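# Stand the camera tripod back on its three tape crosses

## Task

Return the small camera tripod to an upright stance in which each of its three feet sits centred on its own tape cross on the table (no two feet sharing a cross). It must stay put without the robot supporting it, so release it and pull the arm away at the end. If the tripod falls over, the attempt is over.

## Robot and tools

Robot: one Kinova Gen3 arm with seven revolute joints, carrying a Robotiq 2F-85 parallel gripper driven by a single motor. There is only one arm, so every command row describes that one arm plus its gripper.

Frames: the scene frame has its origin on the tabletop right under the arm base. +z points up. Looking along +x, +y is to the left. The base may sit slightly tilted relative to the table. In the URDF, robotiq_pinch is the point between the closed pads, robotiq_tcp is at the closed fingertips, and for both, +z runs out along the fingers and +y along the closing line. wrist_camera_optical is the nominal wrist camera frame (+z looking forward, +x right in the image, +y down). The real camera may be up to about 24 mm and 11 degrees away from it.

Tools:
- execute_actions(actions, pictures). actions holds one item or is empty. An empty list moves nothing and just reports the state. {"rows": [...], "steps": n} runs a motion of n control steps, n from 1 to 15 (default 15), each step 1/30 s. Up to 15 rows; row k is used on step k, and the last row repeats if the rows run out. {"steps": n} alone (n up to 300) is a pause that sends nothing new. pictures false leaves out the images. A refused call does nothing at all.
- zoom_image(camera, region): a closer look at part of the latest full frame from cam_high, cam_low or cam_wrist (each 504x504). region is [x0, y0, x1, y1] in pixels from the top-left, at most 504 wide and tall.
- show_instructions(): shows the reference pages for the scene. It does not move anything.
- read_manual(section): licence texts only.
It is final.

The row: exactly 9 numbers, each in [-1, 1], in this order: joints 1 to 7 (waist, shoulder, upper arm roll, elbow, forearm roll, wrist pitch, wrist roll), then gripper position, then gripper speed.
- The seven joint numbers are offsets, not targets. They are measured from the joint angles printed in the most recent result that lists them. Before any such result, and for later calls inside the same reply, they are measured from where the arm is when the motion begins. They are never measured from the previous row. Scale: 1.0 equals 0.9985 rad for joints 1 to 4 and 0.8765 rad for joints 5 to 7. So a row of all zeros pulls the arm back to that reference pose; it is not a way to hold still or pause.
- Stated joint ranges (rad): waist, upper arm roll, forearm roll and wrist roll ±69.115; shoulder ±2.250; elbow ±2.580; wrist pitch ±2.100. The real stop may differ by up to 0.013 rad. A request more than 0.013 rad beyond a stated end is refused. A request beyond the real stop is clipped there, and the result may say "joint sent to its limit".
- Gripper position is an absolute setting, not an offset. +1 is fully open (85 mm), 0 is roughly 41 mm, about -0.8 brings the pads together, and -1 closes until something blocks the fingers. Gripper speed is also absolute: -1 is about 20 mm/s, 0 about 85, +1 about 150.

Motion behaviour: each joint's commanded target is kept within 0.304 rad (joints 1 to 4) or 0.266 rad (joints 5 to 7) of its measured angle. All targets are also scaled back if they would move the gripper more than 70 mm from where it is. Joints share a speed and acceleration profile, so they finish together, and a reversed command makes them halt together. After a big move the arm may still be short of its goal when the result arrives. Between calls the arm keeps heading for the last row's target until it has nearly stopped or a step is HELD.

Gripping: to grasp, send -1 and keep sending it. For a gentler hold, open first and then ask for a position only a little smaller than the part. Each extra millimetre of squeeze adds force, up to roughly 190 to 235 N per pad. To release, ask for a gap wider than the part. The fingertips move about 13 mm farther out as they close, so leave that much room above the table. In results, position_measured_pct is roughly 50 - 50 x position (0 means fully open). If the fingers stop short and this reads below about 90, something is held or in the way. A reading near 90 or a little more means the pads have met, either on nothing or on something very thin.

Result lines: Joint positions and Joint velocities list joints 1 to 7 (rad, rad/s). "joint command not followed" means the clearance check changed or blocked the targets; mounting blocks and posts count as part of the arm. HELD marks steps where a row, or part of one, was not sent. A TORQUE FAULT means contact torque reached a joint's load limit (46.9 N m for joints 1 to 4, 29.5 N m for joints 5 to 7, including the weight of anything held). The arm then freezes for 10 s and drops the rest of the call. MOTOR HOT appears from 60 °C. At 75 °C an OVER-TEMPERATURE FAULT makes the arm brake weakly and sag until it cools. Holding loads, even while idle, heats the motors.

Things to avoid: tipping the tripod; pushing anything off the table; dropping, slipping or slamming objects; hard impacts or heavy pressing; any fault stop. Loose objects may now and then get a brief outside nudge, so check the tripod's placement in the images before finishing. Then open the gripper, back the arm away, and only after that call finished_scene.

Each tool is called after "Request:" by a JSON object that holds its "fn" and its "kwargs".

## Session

Request:
{"fn": "show_instructions", "kwargs": {}}

Request:
{"fn": "execute_actions", "kwargs": {"actions": []}}

Reference images for this scene: manual page 1, manual page 2, manual page 3.

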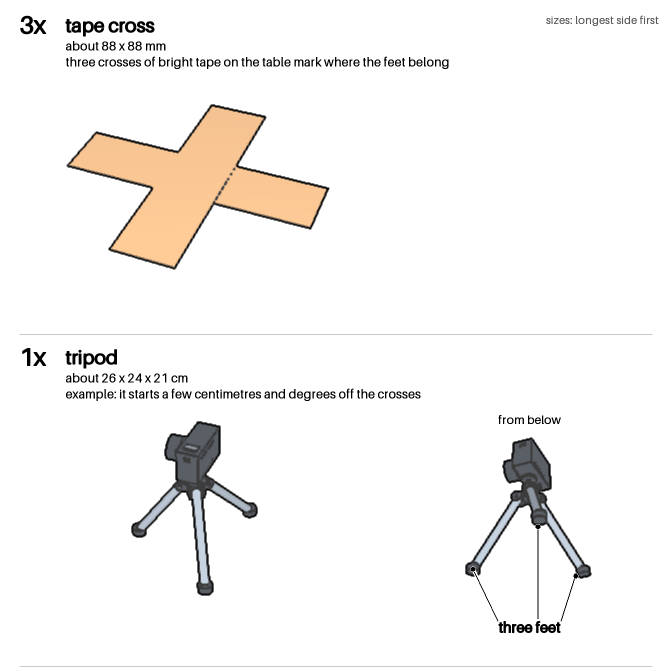

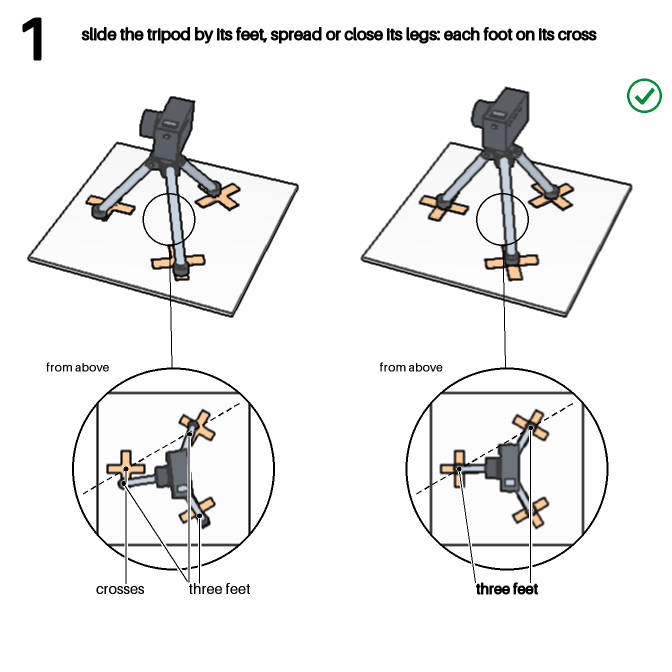

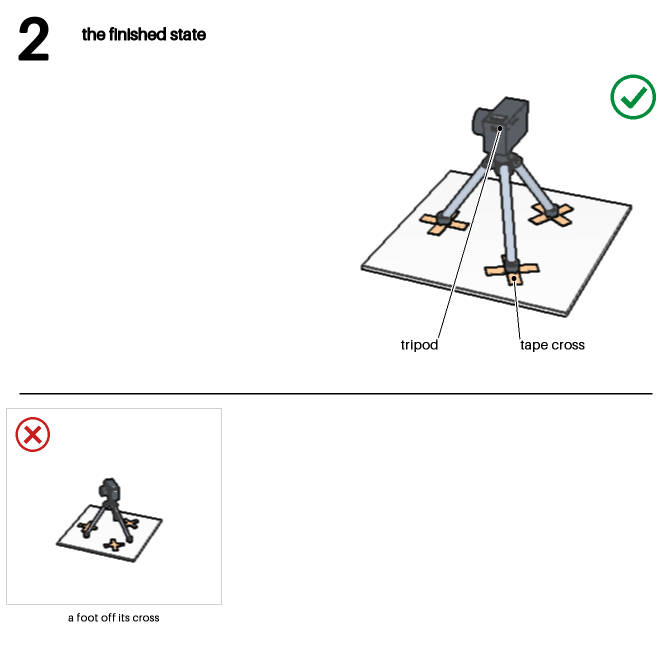

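Scene clock: 0.00 s of 8400.00 s.
position_measured_pct=0.0
Joint positions: [-0.312  1.207 -0.206  0.434 -0.292  1.828  2.006]
Joint velocities: [ 0.    -0.     0.001  0.     0.     0.    -0.001]

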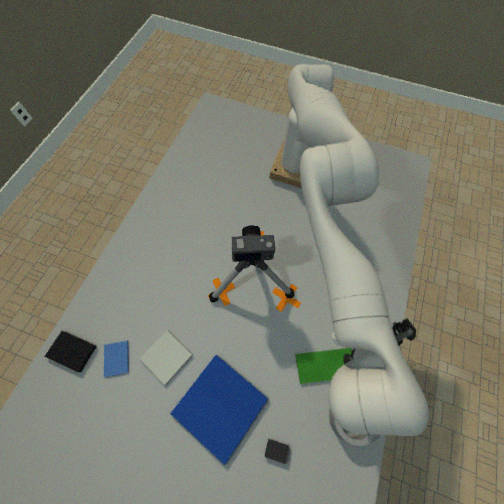

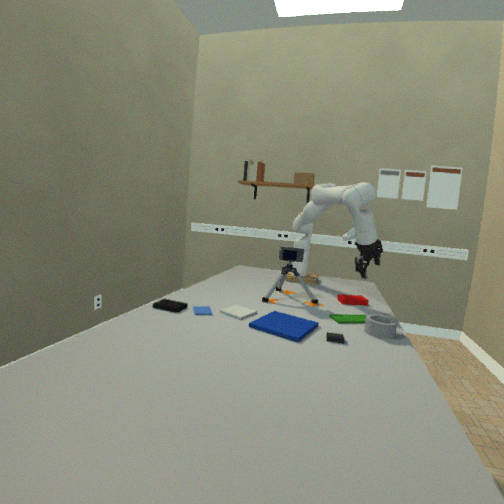

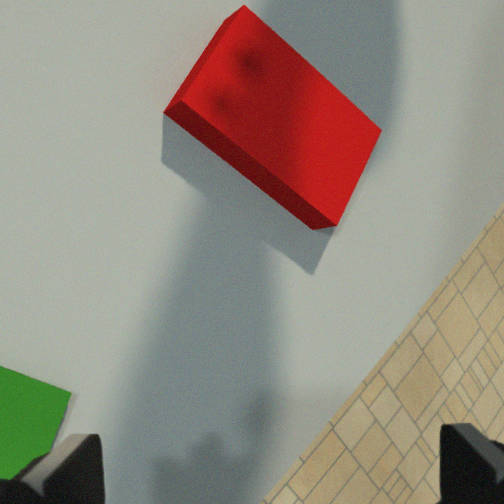

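Request:
{"fn": "execute_actions", "kwargs": {"actions": [{"rows": [[0,-0.08,0.02,0.075,0.033,-0.034,-0.05,0.3,0],[0,-0.16,0.04,0.155,0.066,-0.068,-0.10,0.3,0],[0,-0.24,0.06,0.235,0.10,-0.10,-0.15,0.3,0],[0,-0.32,0.08,0.31,0.133,-0.137,-0.20,0.3,0],[0.02,-0.40,0.10,0.39,0.166,-0.17,-0.25,0.3,0],[0.05,-0.48,0.12,0.47,0.20,-0.205,-0.30,0.3,0],[0.08,-0.56,0.14,0.545,0.233,-0.24,-0.35,0.3,0],[0.11,-0.64,0.16,0.62,0.266,-0.27,-0.40,0.3,0],[0.14,-0.72,0.18,0.70,0.30,-0.31,-0.45,0.3,0],[0.17,-0.78,0.20,0.755,0.32,-0.33,-0.48,0.3,0],[0.20,-0.8162,0.2063,0.7882,0.3331,-0.3423,-0.4963,0.3,0],[0.23,-0.8162,0.2063,0.7882,0.3331,-0.3423,-0.4963,0.3,0],[0.2654,-0.8162,0.2063,0.7882,0.3331,-0.3423,-0.4963,0.3,0]], "steps": 15}], "pictures": false}}

Request:
{"fn": "execute_actions", "kwargs": {"actions": [{"steps": 30}]}}

Scene clock: 22.70 s of 8400.00 s.
position_measured_pct=33.7
Joint positions: [-0.224  0.896 -0.095  0.738 -0.133  1.664  1.778]
Joint velocities: [ 0.449 -0.674  0.248  0.675  0.338 -0.344 -0.517]
Steps of this call (steps 1 to 90: nothing new was sent; then 19.20 s passed at rest; steps 91 to 105: all 15 steps of this action). Readings (joint positions | what the end effector reports):
91: [-0.312 1.206 -0.205 0.435 -0.292 1.827 2.006] | position_measured_pct=0.0
92: [-0.312 1.200 -0.204 0.441 -0.290 1.825 2.004] | position_measured_pct=0.4
94: [-0.312 1.172 -0.198 0.467 -0.281 1.816 1.990] | position_measured_pct=4.4
98: [-0.310 1.058 -0.168 0.576 -0.236 1.770 1.922] | position_measured_pct=15.9
105: the state above

Scene clock: 23.70 s of 8400.00 s.
position_measured_pct=34.9
Joint positions: [-0.047  0.392  0.001  1.221  0.     1.528  1.571]
Joint velocities: [ 0.    -0.004  0.001  0.     0.     0.    -0.   ]
Steps of this call (steps 1 to 30: the robot went on to your last target). Readings (joint positions | what the end effector reports):
1: [-0.210 0.873 -0.087 0.761 -0.122 1.652 1.761] | position_measured_pct=34.1
2: [-0.196 0.849 -0.080 0.785 -0.112 1.642 1.744] | position_measured_pct=34.5
4: [-0.170 0.798 -0.065 0.835 -0.092 1.622 1.714] | position_measured_pct=34.9
8: [-0.127 0.685 -0.041 0.947 -0.059 1.588 1.664] | position_measured_pct=34.9
30: the state above

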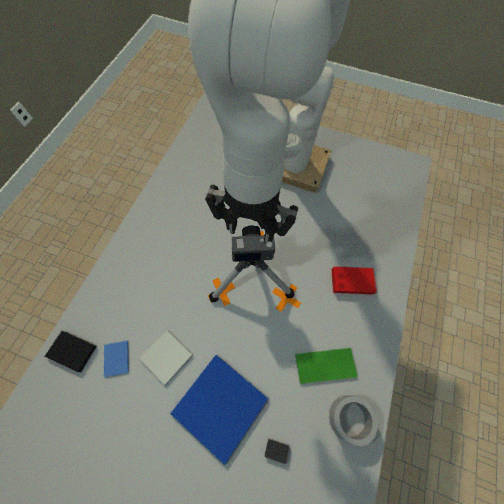

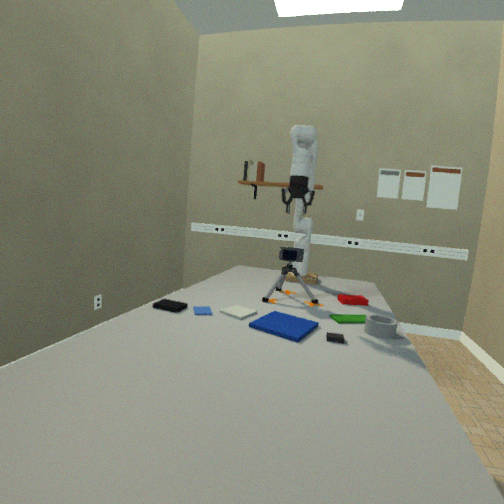

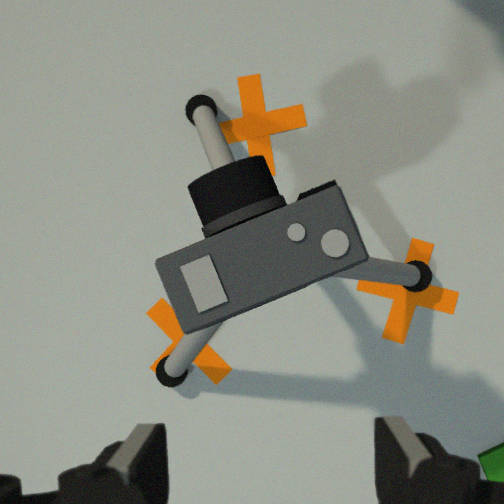

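Request:
{"fn": "zoom_image", "kwargs": {"camera": "cam_wrist", "region": [160, 50, 328, 190]}}

Request:
{"fn": "zoom_image", "kwargs": {"camera": "cam_wrist", "region": [320, 220, 488, 360]}}

Request:
{"fn": "zoom_image", "kwargs": {"camera": "cam_wrist", "region": [110, 270, 278, 410]}}

Region (160, 50, 328, 190) of cam_wrist's 504x504 image, scaled by 3.000.

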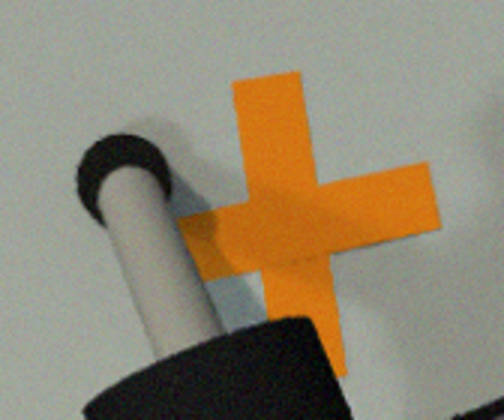

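Region (320, 220, 488, 360) of cam_wrist's 504x504 image, scaled by 3.000.

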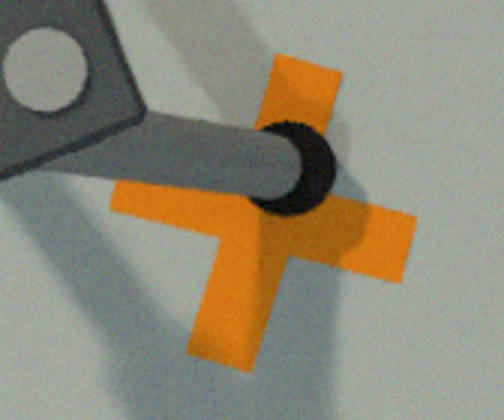

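Region (110, 270, 278, 410) of cam_wrist's 504x504 image, scaled by 3.000.

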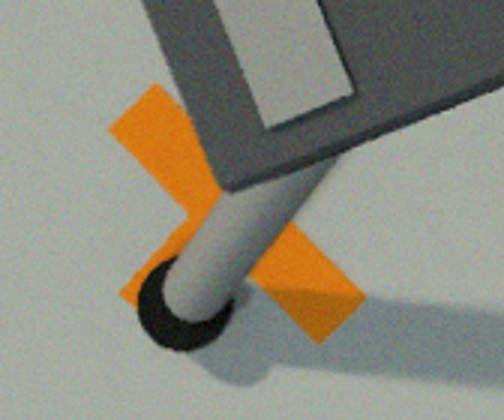

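Request:
{"fn": "execute_actions", "kwargs": {"actions": [{"rows": [[0.003,-0.006,0,0.03,0,-0.026,-0.08,1,0],[0.006,-0.012,0,0.06,0,-0.052,-0.16,1,0],[0.009,-0.018,0,0.09,0,-0.078,-0.24,1,0],[0.012,-0.024,0,0.12,0,-0.104,-0.32,1,0],[0.015,-0.03,0,0.15,0,-0.13,-0.40,1,0],[0.018,-0.036,0,0.18,0,-0.157,-0.48,1,0],[0.021,-0.042,0,0.21,0,-0.185,-0.56,1,0],[0.024,-0.048,0,0.24,0,-0.212,-0.64,1,0],[0.027,-0.054,0,0.27,0,-0.24,-0.72,1,0],[0.03,-0.06,0,0.30,0,-0.268,-0.80,1,0],[0.0337,-0.067,0,0.33,0,-0.296,-0.88,1,0],[0.0337,-0.074,0,0.36,0,-0.324,-0.96,1,0],[0.0337,-0.081,0,0.39,0,-0.352,-1,1,0],[0.0337,-0.0891,-0.001,0.4264,0,-0.3836,-1,1,0]], "steps": 15}], "pictures": false}}

Request:
{"fn": "execute_actions", "kwargs": {"actions": [{"steps": 12}], "pictures": false}}

Scene clock: 92.60 s of 8400.00 s.
position_measured_pct=1.2
Joint positions: [-0.02   0.332  0.001  1.51   0.     1.301  1.071]
Joint velocities: [ 0.044 -0.174 -0.     0.838 -0.001 -0.67  -1.216]
Steps of this call (steps 1 to 15: the robot went on to your last target; steps 16 to 90: nothing new was sent; then 65.40 s passed at rest; steps 91 to 105: all 15 steps of this action). Readings (joint positions | what the end effector reports):
91: [-0.047 0.391 0.000 1.222 0.000 1.527 1.570] | position_measured_pct=34.9
92: [-0.046 0.390 0.000 1.226 0.000 1.524 1.562] | position_measured_pct=34.5
94: [-0.044 0.385 0.000 1.247 -0.000 1.509 1.514] | position_measured_pct=30.6
98: [-0.036 0.370 0.000 1.324 0.000 1.450 1.355] | position_measured_pct=19.0
105: the state above

Scene clock: 93.00 s of 8400.00 s.
position_measured_pct=0.0
Joint positions: [-0.014  0.304 -0.     1.647  0.     1.192  0.695]
Joint velocities: [ 0.    -0.009 -0.001  0.01  -0.    -0.008 -0.013]
Steps of this call (steps 1 to 12: the robot went on to your last target). Readings (joint positions | what the end effector reports):
1: [-0.019 0.327 0.001 1.537 0.000 1.280 1.030] | position_measured_pct=0.8
2: [-0.018 0.323 0.001 1.559 0.000 1.262 0.989] | position_measured_pct=0.4
4: [-0.016 0.317 0.000 1.592 0.000 1.235 0.908] | position_measured_pct=0.0
8: [-0.014 0.307 -0.000 1.634 0.000 1.202 0.749] | position_measured_pct=0.0
12: the state above

Request:
{"fn": "execute_actions", "kwargs": {"actions": [{"rows": [[0.0007,-0.001,0,0,0,0,-0.30,1,0]], "steps": 15}]}}

Scene clock: 96.63 s of 8400.00 s.
position_measured_pct=0.0
Joint positions: [-0.013  0.303 -0.     1.647  0.     1.192  0.432]
Joint velocities: [-0.001  0.     0.001  0.     0.     0.    -0.   ]
Steps of this call (steps 1 to 30: the robot went on to your last target; steps 31 to 90: nothing new was sent; then 0.13 s passed at rest; steps 91 to 105: all 15 steps of this action). Readings (joint positions | what the end effector reports):
91: [-0.013 0.303 -0.000 1.647 0.000 1.191 0.694] | position_measured_pct=0.0
92: [-0.013 0.303 -0.000 1.647 0.000 1.191 0.686] | position_measured_pct=0.0
94: [-0.013 0.303 -0.000 1.647 0.000 1.192 0.638] | position_measured_pct=0.0
98: [-0.013 0.303 -0.000 1.647 0.000 1.192 0.483] | position_measured_pct=0.0
105: the state above

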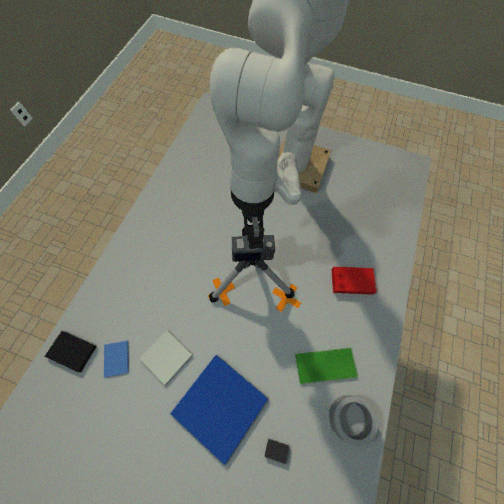

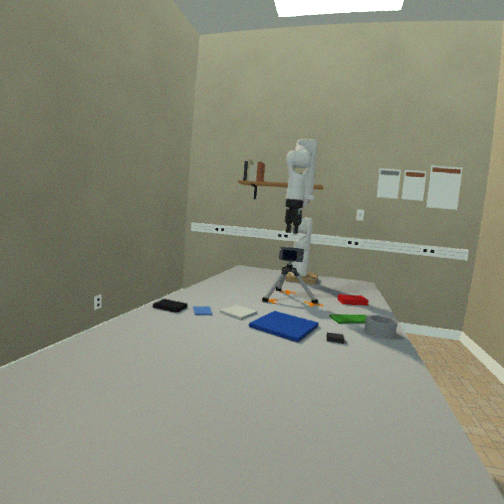

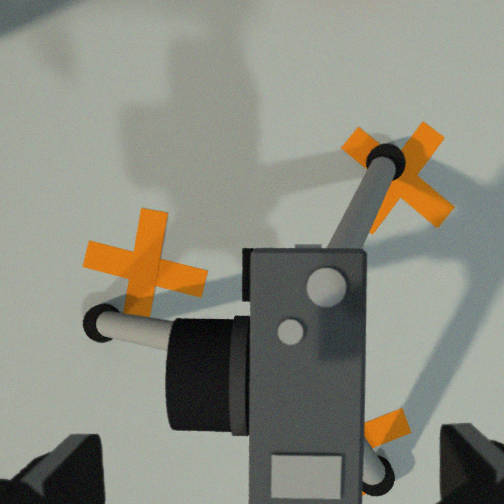

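Request:
{"fn": "execute_actions", "kwargs": {"actions": [{"rows": [[0.001,0.005,0,0.012,0,-0.02,0.001,1,0],[0.002,0.01,0,0.024,0,-0.039,0.002,1,0],[0.003,0.015,0,0.036,0,-0.059,0.003,1,0],[0.0033,0.02,0,0.048,0,-0.078,0.0038,1,0],[0.0033,0.025,0,0.06,0,-0.098,0.0038,1,0],[0.0033,0.03,0,0.072,0,-0.117,0.0038,1,0],[0.0033,0.035,0,0.084,0,-0.137,0.0038,1,0],[0.0033,0.04,0,0.096,0,-0.156,0.0038,1,0],[0.0033,0.0465,0,0.1088,0,-0.1773,0.0038,1,0]], "steps": 15}]}}

Scene clock: 119.13 s of 8400.00 s.
position_measured_pct=0.0
Joint positions: [-0.01   0.349 -0.     1.755  0.     1.037  0.435]
Joint velocities: [ 0.     0.005  0.001  0.005  0.    -0.006  0.   ]
Steps of this call (steps 1 to 15: the robot went on to your last target; steps 16 to 90: nothing new was sent; then 19.00 s passed at rest; steps 91 to 105: all 15 steps of this action). Readings (joint positions | what the end effector reports):
91: [-0.013 0.304 -0.000 1.647 0.000 1.191 0.432] | position_measured_pct=0.0
92: [-0.012 0.306 -0.001 1.652 0.000 1.184 0.432] | position_measured_pct=0.0
94: [-0.011 0.313 -0.000 1.669 0.000 1.159 0.434] | position_measured_pct=0.0
98: [-0.010 0.332 -0.000 1.714 0.000 1.095 0.435] | position_measured_pct=0.0
105: the state above

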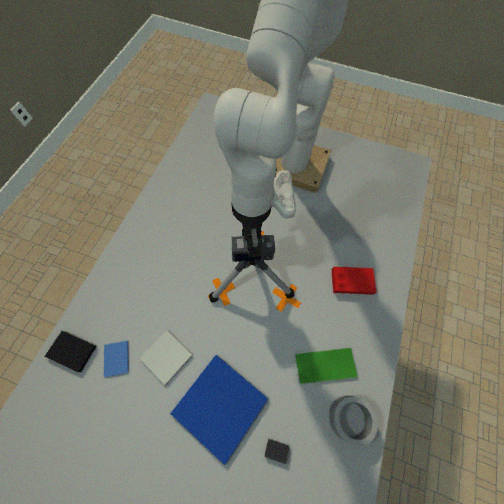

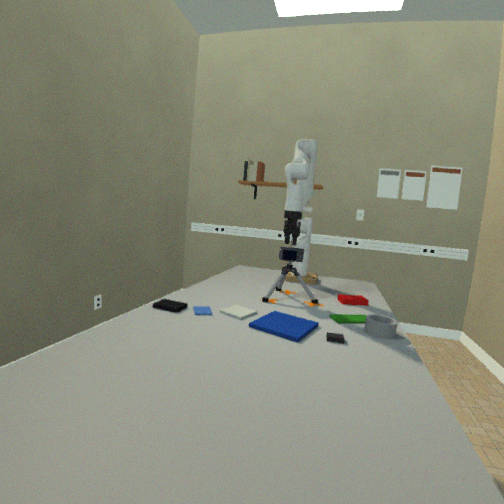

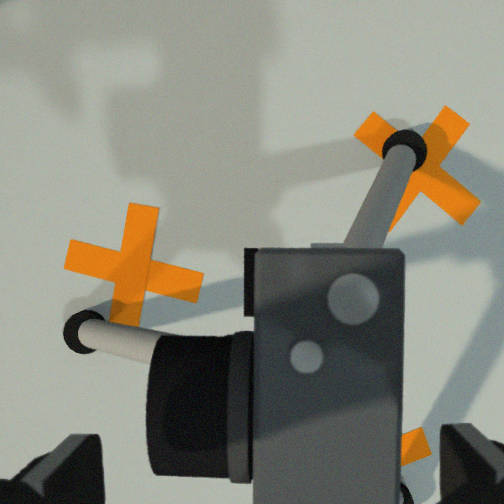

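Request:
{"fn": "execute_actions", "kwargs": {"actions": [{"rows": [[0,0.006,0,0.009,0,-0.017,0,1,0],[0,0.012,0,0.017,0,-0.033,0,1,0],[0,0.018,0,0.025,0,-0.049,0,1,0],[0,0.024,0,0.033,0,-0.065,0,1,0],[0,0.031,0,0.041,0,-0.082,0,1,0],[0,0.037,0,0.048,0,-0.097,0,1,0],[0,0.044,0,0.056,0,-0.114,0,1,0],[0,0.051,0,0.063,0,-0.13,0,1,0],[0,0.058,0,0.07,0,-0.146,0,1,0],[0,0.0642,0,0.0764,0,-0.1595,0,1,0]], "steps": 15}]}}

Scene clock: 128.47 s of 8400.00 s.
position_measured_pct=0.0
Joint positions: [-0.01   0.412 -0.     1.831  0.     0.897  0.435]
Joint velocities: [ 0.     0.01   0.     0.004  0.    -0.008 -0.002]
Steps of this call (steps 1 to 15: the robot went on to your last target; steps 16 to 90: nothing new was sent; then 5.83 s passed at rest; steps 91 to 105: all 15 steps of this action). Readings (joint positions | what the end effector reports):
91: [-0.010 0.350 -0.000 1.756 0.000 1.035 0.435] | position_measured_pct=0.0
92: [-0.010 0.353 -0.000 1.760 0.000 1.029 0.435] | position_measured_pct=0.0
94: [-0.010 0.363 -0.000 1.773 0.000 1.006 0.435] | position_measured_pct=0.0
98: [-0.010 0.387 -0.000 1.803 0.000 0.951 0.435] | position_measured_pct=0.0
105: the state above

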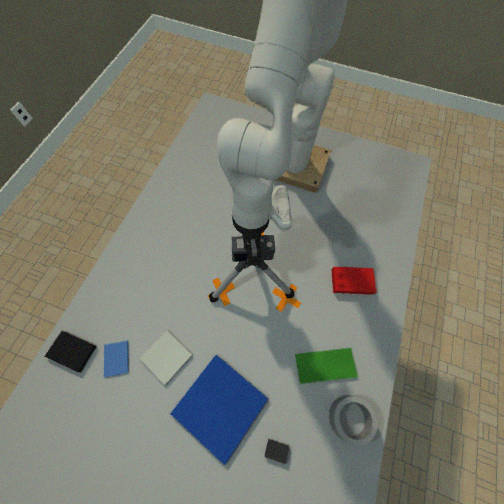

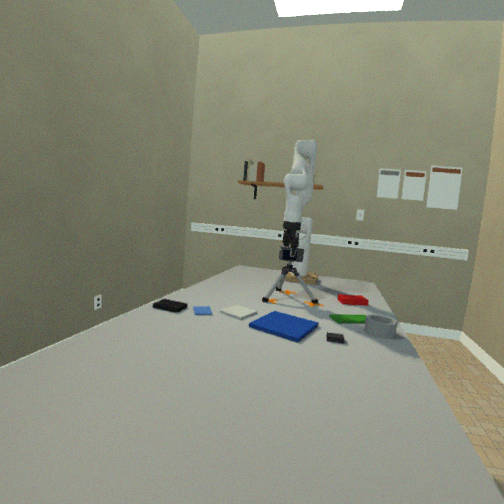

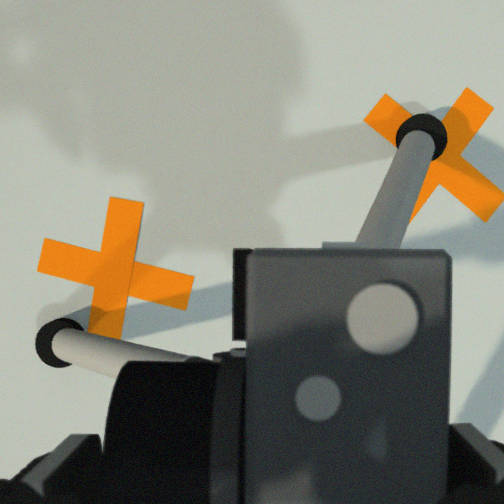

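Request:
{"fn": "execute_actions", "kwargs": {"actions": [{"rows": [[0,0.001,0,0,0,0,0,0.68,-0.6]], "steps": 15}], "pictures": false}}

Request:
{"fn": "execute_actions", "kwargs": {"actions": [{"steps": 8}]}}

Scene clock: 131.57 s of 8400.00 s.
position_measured_pct=15.9
Joint positions: [-0.01   0.412 -0.001  1.83  -0.     0.896  0.435]
Joint velocities: [-0.    -0.001 -0.     0.001 -0.001 -0.002 -0.001]
Steps of this call (steps 1 to 15: the robot went on to your last target; steps 16 to 78: nothing new was sent; steps 79 to 93: all 15 steps of this action). Readings (joint positions | what the end effector reports):
79: [-0.010 0.413 -0.000 1.831 0.000 0.897 0.435] | position_measured_pct=0.0
80: [-0.010 0.413 -0.000 1.831 0.000 0.897 0.435] | position_measured_pct=0.4
82: [-0.010 0.413 -0.000 1.831 0.000 0.897 0.435] | position_measured_pct=2.4
86: [-0.010 0.413 -0.000 1.831 0.000 0.897 0.435] | position_measured_pct=8.3
93: the state above

Scene clock: 131.83 s of 8400.00 s.
position_measured_pct=15.9
Joint positions: [-0.01   0.412 -0.001  1.83  -0.     0.896  0.435]
Joint velocities: [-0.     0.     0.     0.     0.     0.001  0.   ]
Steps of this call (steps 1 to 8: the robot went on to your last target). Readings (joint positions | what the end effector reports):
1: [-0.010 0.412 -0.001 1.830 -0.000 0.896 0.435] | position_measured_pct=15.9
2: [-0.010 0.412 -0.001 1.830 -0.000 0.896 0.435] | position_measured_pct=15.9
4: [-0.010 0.412 -0.001 1.830 -0.000 0.896 0.435] | position_measured_pct=15.9
8: the state above

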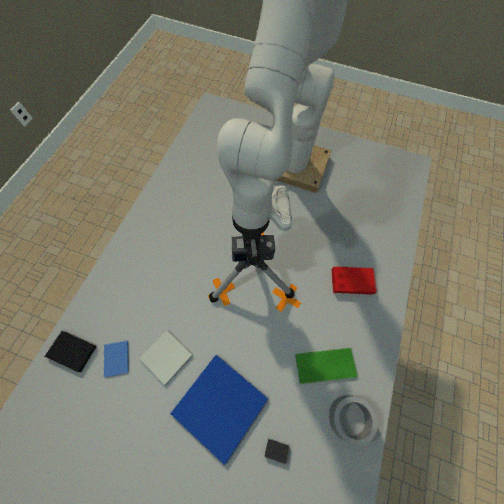

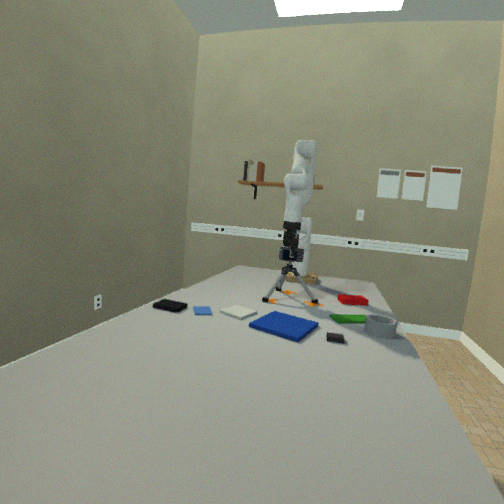

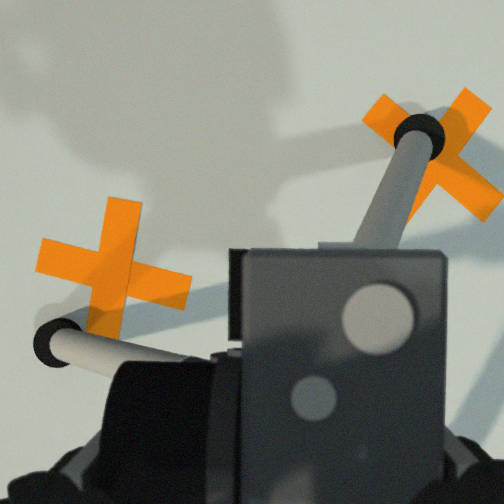

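Request:
{"fn": "execute_actions", "kwargs": {"actions": [{"rows": [[0,0,0,0,0,0,0,0.58,-0.8]], "steps": 15}]}}

Scene clock: 134.80 s of 8400.00 s.
position_measured_pct=17.5
Joint positions: [-0.01   0.411 -0.001  1.83  -0.001  0.896  0.435]
Joint velocities: [ 0.001 -0.    -0.001  0.    -0.     0.001  0.   ]
Steps of this call (steps 1 to 15: the robot went on to your last target; steps 16 to 74: nothing new was sent; steps 75 to 89: all 15 steps of this action). Readings (joint positions | what the end effector reports):
75: [-0.010 0.412 -0.001 1.830 -0.000 0.896 0.435] | position_measured_pct=15.9
76: [-0.010 0.412 -0.001 1.830 -0.000 0.896 0.435] | position_measured_pct=15.9
78: [-0.010 0.412 -0.001 1.830 -0.001 0.896 0.435] | position_measured_pct=16.7
82: [-0.010 0.411 -0.001 1.830 -0.001 0.896 0.435] | position_measured_pct=17.5
89: the state above

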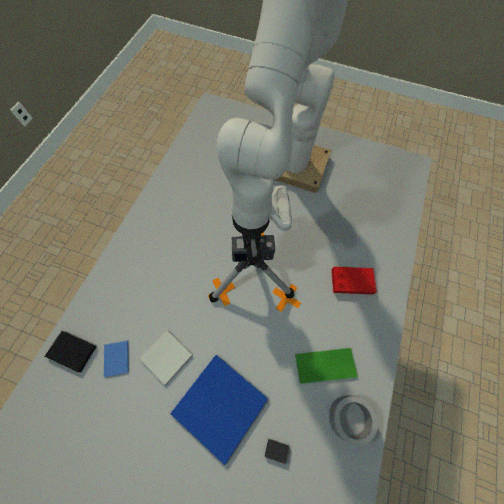

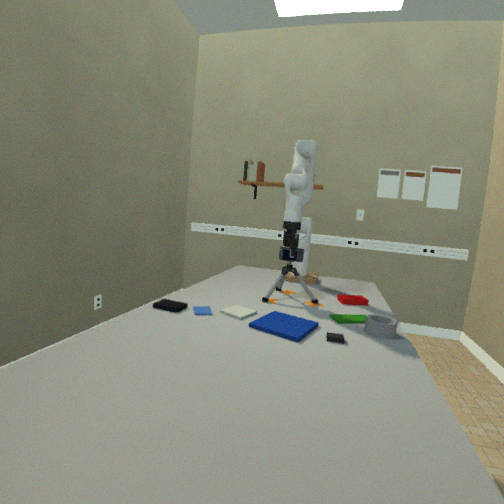

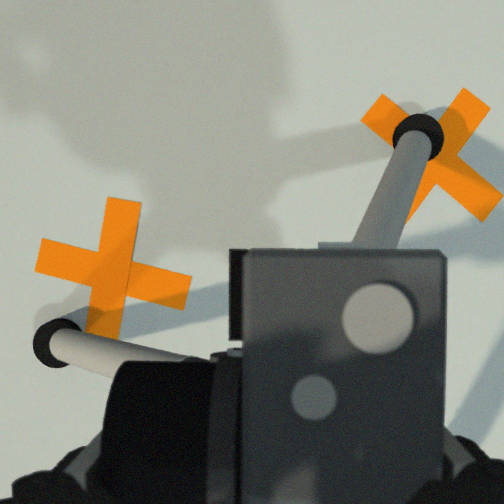

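Request:
{"fn": "execute_actions", "kwargs": {"actions": [{"rows": [[0,-0.001,0,-0.001,0,0.002,0,0.58,-0.8],[0,-0.002,0,-0.002,0,0.004,0,0.58,-0.8],[0,-0.003,0,-0.003,0,0.007,0,0.58,-0.8],[0,-0.004,0,-0.004,0,0.009,0,0.58,-0.8],[0,-0.005,0,-0.005,0,0.011,0,0.58,-0.8],[0,-0.006,0,-0.006,0,0.014,0,0.58,-0.8],[0,-0.007,0,-0.007,0,0.016,0,0.58,-0.8],[0,-0.008,0,-0.008,0,0.018,0,0.58,-0.8],[0,-0.0092,0,-0.0089,0,0.0207,0,0.58,-0.8]], "steps": 15}]}}

Scene clock: 144.33 s of 8400.00 s.
position_measured_pct=17.5
Joint positions: [-0.01   0.402 -0.001  1.821 -0.001  0.915  0.435]
Joint velocities: [-0.    -0.002  0.001 -0.    -0.     0.002  0.   ]
Steps of this call (steps 1 to 15: the robot went on to your last target; steps 16 to 90: nothing new was sent; then 6.03 s passed at rest; steps 91 to 105: all 15 steps of this action). Readings (joint positions | what the end effector reports):
91: [-0.010 0.411 -0.001 1.830 -0.001 0.897 0.435] | position_measured_pct=17.5
92: [-0.010 0.410 -0.001 1.829 -0.001 0.898 0.435] | position_measured_pct=17.5
94: [-0.010 0.409 -0.001 1.828 -0.001 0.901 0.435] | position_measured_pct=17.5
98: [-0.010 0.405 -0.001 1.823 -0.001 0.909 0.435] | position_measured_pct=17.5
105: the state above

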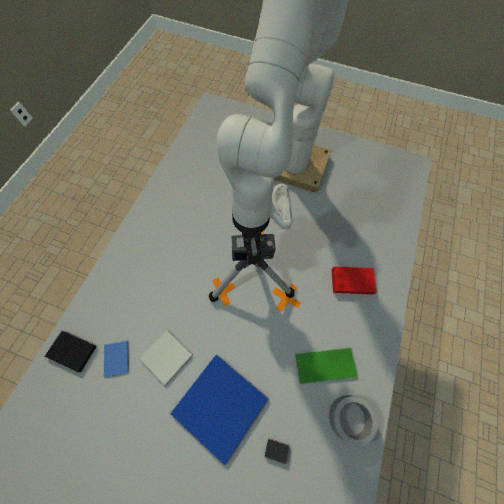

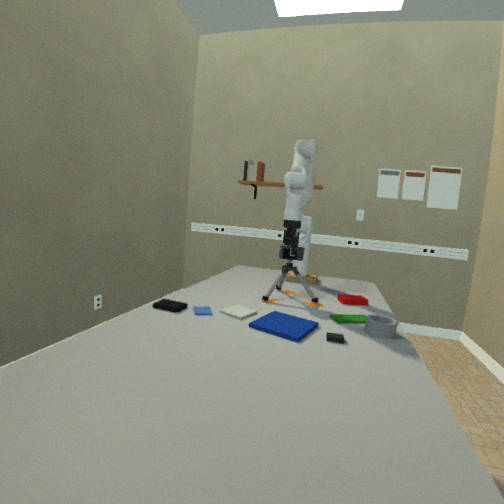

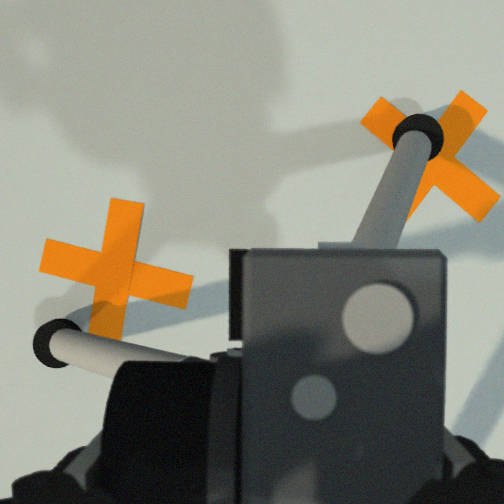

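Request:
{"fn": "execute_actions", "kwargs": {"actions": [{"rows": [[-0.002,-0.0003,0,0.0006,0,-0.0003,-0.009,0.58,-0.8],[-0.005,-0.0009,0,0.0015,0,-0.0007,-0.024,0.58,-0.8],[-0.009,-0.0016,0,0.0026,0,-0.0012,-0.042,0.58,-0.8],[-0.0135,-0.0023,0,0.0039,0,-0.0018,-0.063,0.58,-0.8],[-0.018,-0.0031,0,0.0052,0,-0.0024,-0.084,0.58,-0.8],[-0.0225,-0.0039,0,0.0064,0,-0.0029,-0.105,0.58,-0.8],[-0.027,-0.0046,0,0.0077,0,-0.0035,-0.126,0.58,-0.8],[-0.0315,-0.0054,0,0.009,0,-0.0041,-0.147,0.58,-0.8],[-0.036,-0.0062,0,0.0103,0,-0.0047,-0.168,0.58,-0.8],[-0.0405,-0.0069,0,0.0116,0,-0.0053,-0.189,0.58,-0.8],[-0.045,-0.0077,0,0.0129,0,-0.0059,-0.21,0.58,-0.8],[-0.049,-0.0084,0,0.014,0,-0.0064,-0.228,0.58,-0.8],[-0.052,-0.0089,0,0.0149,0,-0.0068,-0.242,0.58,-0.8],[-0.054,-0.0093,0,0.0155,0,-0.0071,-0.251,0.58,-0.8],[-0.0548,-0.0094,0,0.0157,0,-0.00716,-0.255,0.58,-0.8]], "steps": 15}], "pictures": false}}

Request:
{"fn": "execute_actions", "kwargs": {"actions": [{"steps": 12}]}}

Scene clock: 171.40 s of 8400.00 s.
position_measured_pct=17.5
Joint positions: [-0.06   0.393 -0.001  1.835 -0.001  0.909  0.226]
Joint velocities: [-0.071 -0.013 -0.006  0.023 -0.003 -0.008 -0.342]
Steps of this call (steps 1 to 15: the robot went on to your last target; steps 16 to 90: nothing new was sent; then 23.57 s passed at rest; steps 91 to 105: all 15 steps of this action). Readings (joint positions | what the end effector reports):
91: [-0.010 0.402 -0.001 1.821 -0.001 0.914 0.434] | position_measured_pct=17.5
92: [-0.012 0.402 -0.000 1.821 -0.001 0.914 0.430] | position_measured_pct=17.5
94: [-0.017 0.401 -0.000 1.823 -0.001 0.914 0.410] | position_measured_pct=17.5
98: [-0.032 0.398 -0.001 1.827 -0.001 0.912 0.346] | position_measured_pct=17.5
105: the state above

Scene clock: 171.80 s of 8400.00 s.
position_measured_pct=17.5
Joint positions: [-0.064  0.393 -0.001  1.837 -0.001  0.908  0.211]
Joint velocities: [-0.001 -0.     0.    -0.001  0.     0.    -0.   ]
Steps of this call (steps 1 to 12: the robot went on to your last target). Readings (joint positions | what the end effector reports):
1: [-0.062 0.393 -0.001 1.836 -0.001 0.908 0.217] | position_measured_pct=17.5
2: [-0.063 0.393 -0.001 1.836 -0.001 0.908 0.213] | position_measured_pct=17.5
4: [-0.063 0.393 -0.001 1.836 -0.001 0.908 0.212] | position_measured_pct=17.5
8: [-0.064 0.393 -0.001 1.837 -0.001 0.908 0.211] | position_measured_pct=17.5
12: the state above

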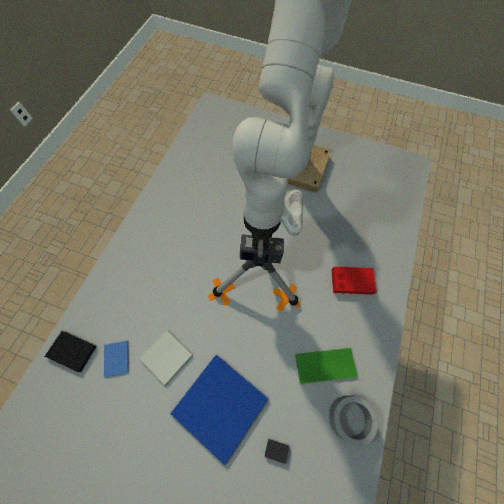

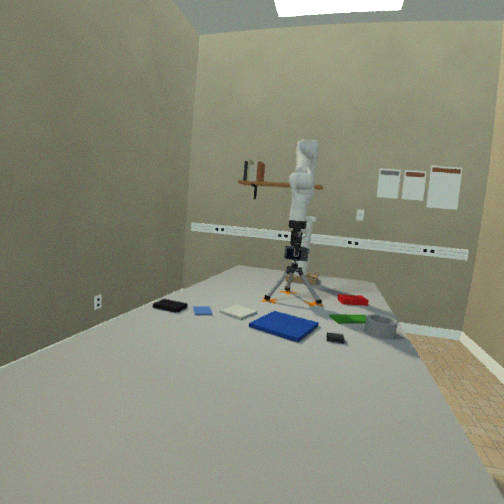

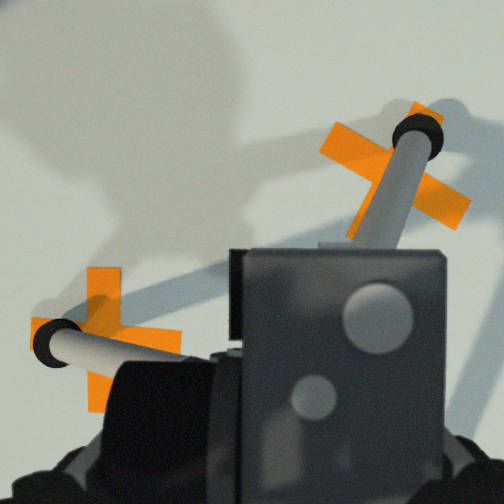

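Request:
{"fn": "zoom_image", "kwargs": {"camera": "cam_wrist", "region": [10, 250, 210, 430]}}

Request:
{"fn": "zoom_image", "kwargs": {"camera": "cam_wrist", "region": [300, 80, 500, 260]}}

Request:
{"fn": "zoom_image", "kwargs": {"camera": "cam_high", "region": [180, 220, 340, 340]}}

Region (10, 250, 210, 430) of cam_wrist's 504x504 image, scaled by 2.520; it fills the top 454 rows of this view, and the rest is white.

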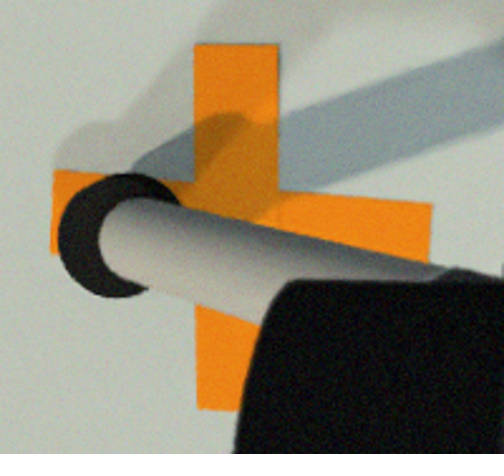

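Region (300, 80, 500, 260) of cam_wrist's 504x504 image, scaled by 2.520; it fills the top 454 rows of this view, and the rest is white.

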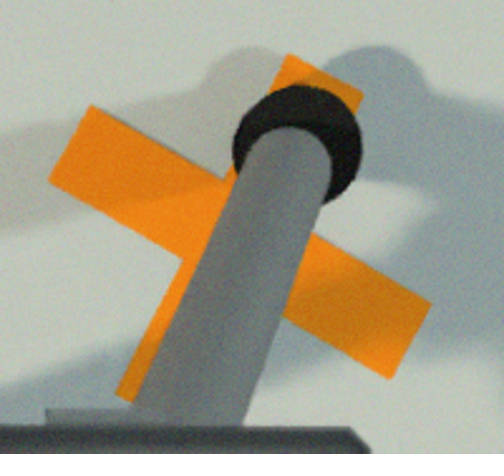

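Region (180, 220, 340, 340) of cam_high's 504x504 image, scaled by 3.150, with more detail than that image has; it fills the top 378 rows of this view, and the rest is white.

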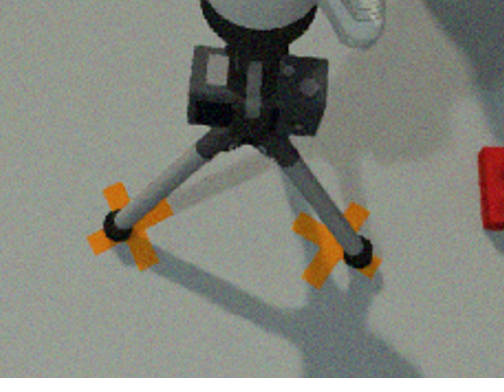

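Request:
{"fn": "execute_actions", "kwargs": {"actions": [{"rows": [[0.001,0.001,0,-0.001,0,0,0.001,0.58,-0.8],[0.002,0.002,0,-0.002,0,0,0.002,0.58,-0.8],[0.0027,0.003,0,-0.0027,0,-0.0005,0.003,0.58,-0.8],[0.0027,0.004,0,-0.0018,0,-0.0025,0.003,0.58,-0.8],[0.0027,0.005,0,-0.0009,0,-0.0047,0.003,0.58,-0.8],[0.0027,0.006,0,0.0001,0,-0.007,0.003,0.58,-0.8],[0.0027,0.007,0,0.001,0,-0.0092,0.003,0.58,-0.8],[0.0027,0.008,0,0.002,0,-0.0114,0.003,0.58,-0.8],[0.0027,0.009,0,0.003,0,-0.0137,0.003,0.58,-0.8],[0.0027,0.0098,0,0.0038,0,-0.0155,0.003,0.58,-0.8],[0.0027,0.0105,0,0.0044,0,-0.017,0.003,0.58,-0.8],[0.0027,0.011,0,0.0049,0,-0.0181,0.003,0.58,-0.8],[0.0027,0.0114,0,0.0053,0,-0.019,0.003,0.58,-0.8]], "steps": 15}]}}

Scene clock: 193.20 s of 8400.00 s.
position_measured_pct=17.5
Joint positions: [-0.062  0.403 -0.001  1.842 -0.001  0.892  0.214]
Joint velocities: [-0.001 -0.002  0.001  0.003  0.    -0.002  0.   ]
Steps of this call (steps 1 to 30: the robot went on to your last target; steps 31 to 90: nothing new was sent; then 17.90 s passed at rest; steps 91 to 105: all 15 steps of this action). Readings (joint positions | what the end effector reports):
91: [-0.064 0.393 -0.001 1.836 -0.001 0.908 0.212] | position_measured_pct=17.5
92: [-0.063 0.394 -0.001 1.836 -0.001 0.908 0.212] | position_measured_pct=17.5
94: [-0.062 0.396 -0.001 1.834 -0.001 0.908 0.214] | position_measured_pct=17.5
98: [-0.062 0.399 -0.001 1.837 -0.001 0.901 0.214] | position_measured_pct=17.5
105: the state above

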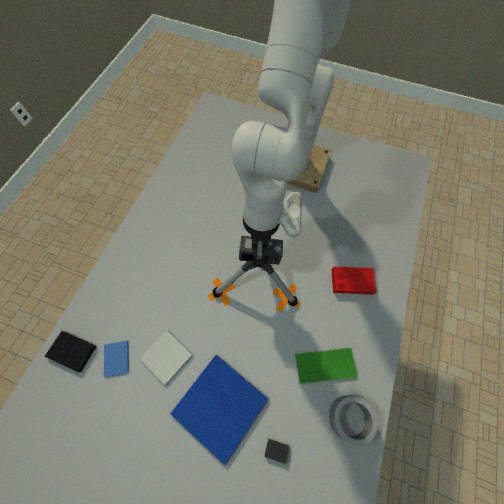

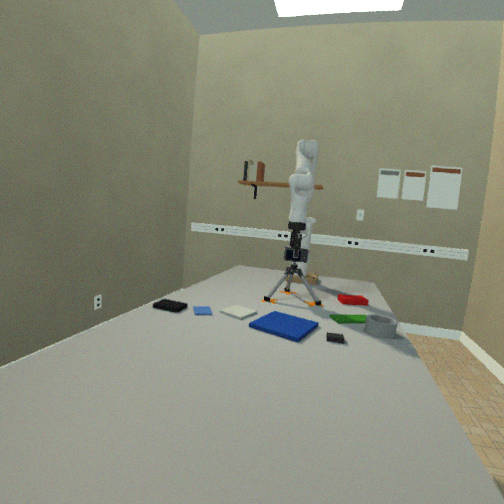

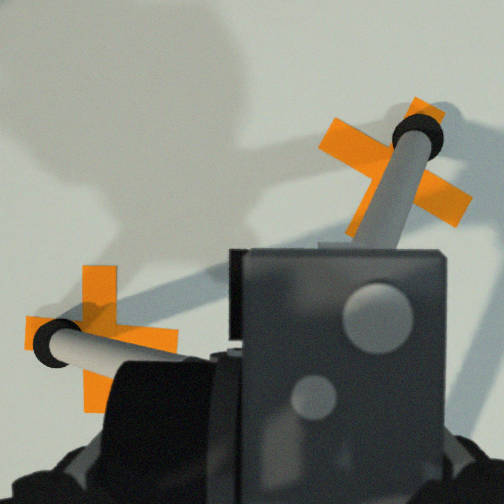

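Request:
{"fn": "execute_actions", "kwargs": {"actions": [{"rows": [[0,0,0,0,0,0,0,1,0]], "steps": 8}], "pictures": false}}

Request:
{"fn": "execute_actions", "kwargs": {"actions": [{"rows": [[0,-0.008,0,-0.009,0,0.02,0,1,0],[0,-0.016,0,-0.018,0,0.04,0,1,0],[0,-0.024,0,-0.027,0,0.06,0,1,0],[0,-0.032,0,-0.037,0,0.08,0,1,0],[0,-0.04,0,-0.047,0,0.10,0,1,0],[0,-0.047,0,-0.057,0,0.12,0,1,0],[0,-0.054,0,-0.067,0,0.14,0,1,0],[0,-0.061,0,-0.077,0,0.16,0,1,0],[0,-0.067,0,-0.087,0,0.18,0,1,0],[0,-0.073,0,-0.097,0,0.20,0,1,0],[0,-0.079,0,-0.106,0,0.217,0,1,0],[0,-0.0834,0.001,-0.1147,0.001,0.2309,0,1,0]], "steps": 15}]}}

Scene clock: 214.97 s of 8400.00 s.
position_measured_pct=2.4
Joint positions: [-0.062  0.404 -0.001  1.842 -0.001  0.892  0.214]
Joint velocities: [ 0.001 -0.001 -0.    -0.001 -0.     0.    -0.001]
Steps of this call (steps 1 to 15: the robot went on to your last target; steps 16 to 90: nothing new was sent; then 18.50 s passed at rest; steps 91 to 98: all 8 steps of this action). Readings (joint positions | what the end effector reports):
91: [-0.062 0.403 -0.001 1.842 -0.001 0.892 0.214] | position_measured_pct=17.5
92: [-0.062 0.404 -0.001 1.842 -0.001 0.892 0.214] | position_measured_pct=17.5
94: [-0.062 0.404 -0.001 1.842 -0.001 0.892 0.214] | position_measured_pct=13.1
98: the state above

Scene clock: 215.47 s of 8400.00 s.
position_measured_pct=0.0
Joint positions: [-0.062  0.322  0.     1.729 -0.     1.092  0.214]
Joint velocities: [ 0.001 -0.022  0.008 -0.044  0.005  0.065 -0.001]
Steps of this call (steps 1 to 15: all 15 steps of this action). Readings (joint positions | what the end effector reports):
1: [-0.062 0.403 -0.001 1.841 -0.001 0.893 0.214] | position_measured_pct=1.2
2: [-0.062 0.399 -0.001 1.837 -0.001 0.901 0.214] | position_measured_pct=0.8
4: [-0.062 0.386 -0.001 1.823 -0.001 0.928 0.214] | position_measured_pct=0.0
8: [-0.062 0.358 -0.001 1.787 -0.001 0.994 0.214] | position_measured_pct=0.0
15: the state above

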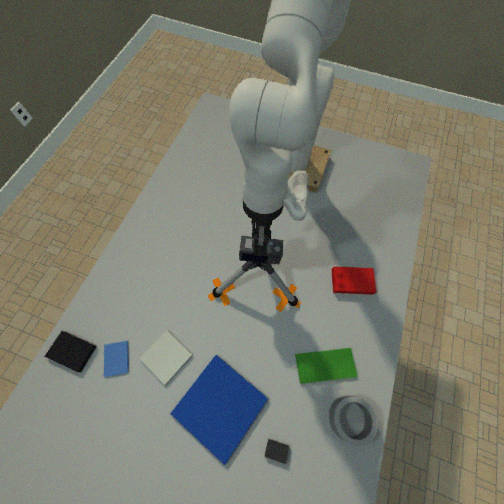

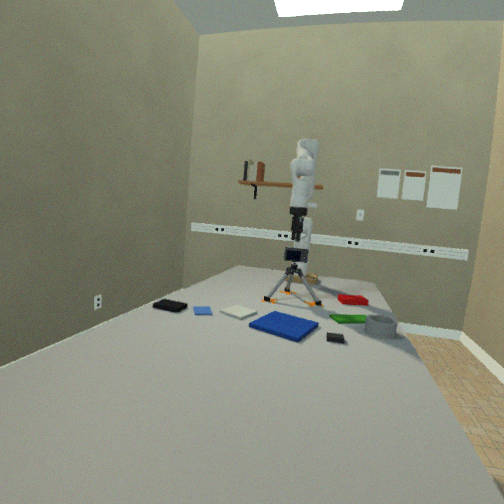

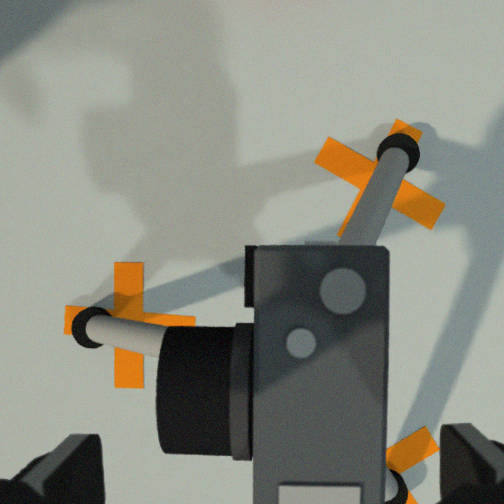

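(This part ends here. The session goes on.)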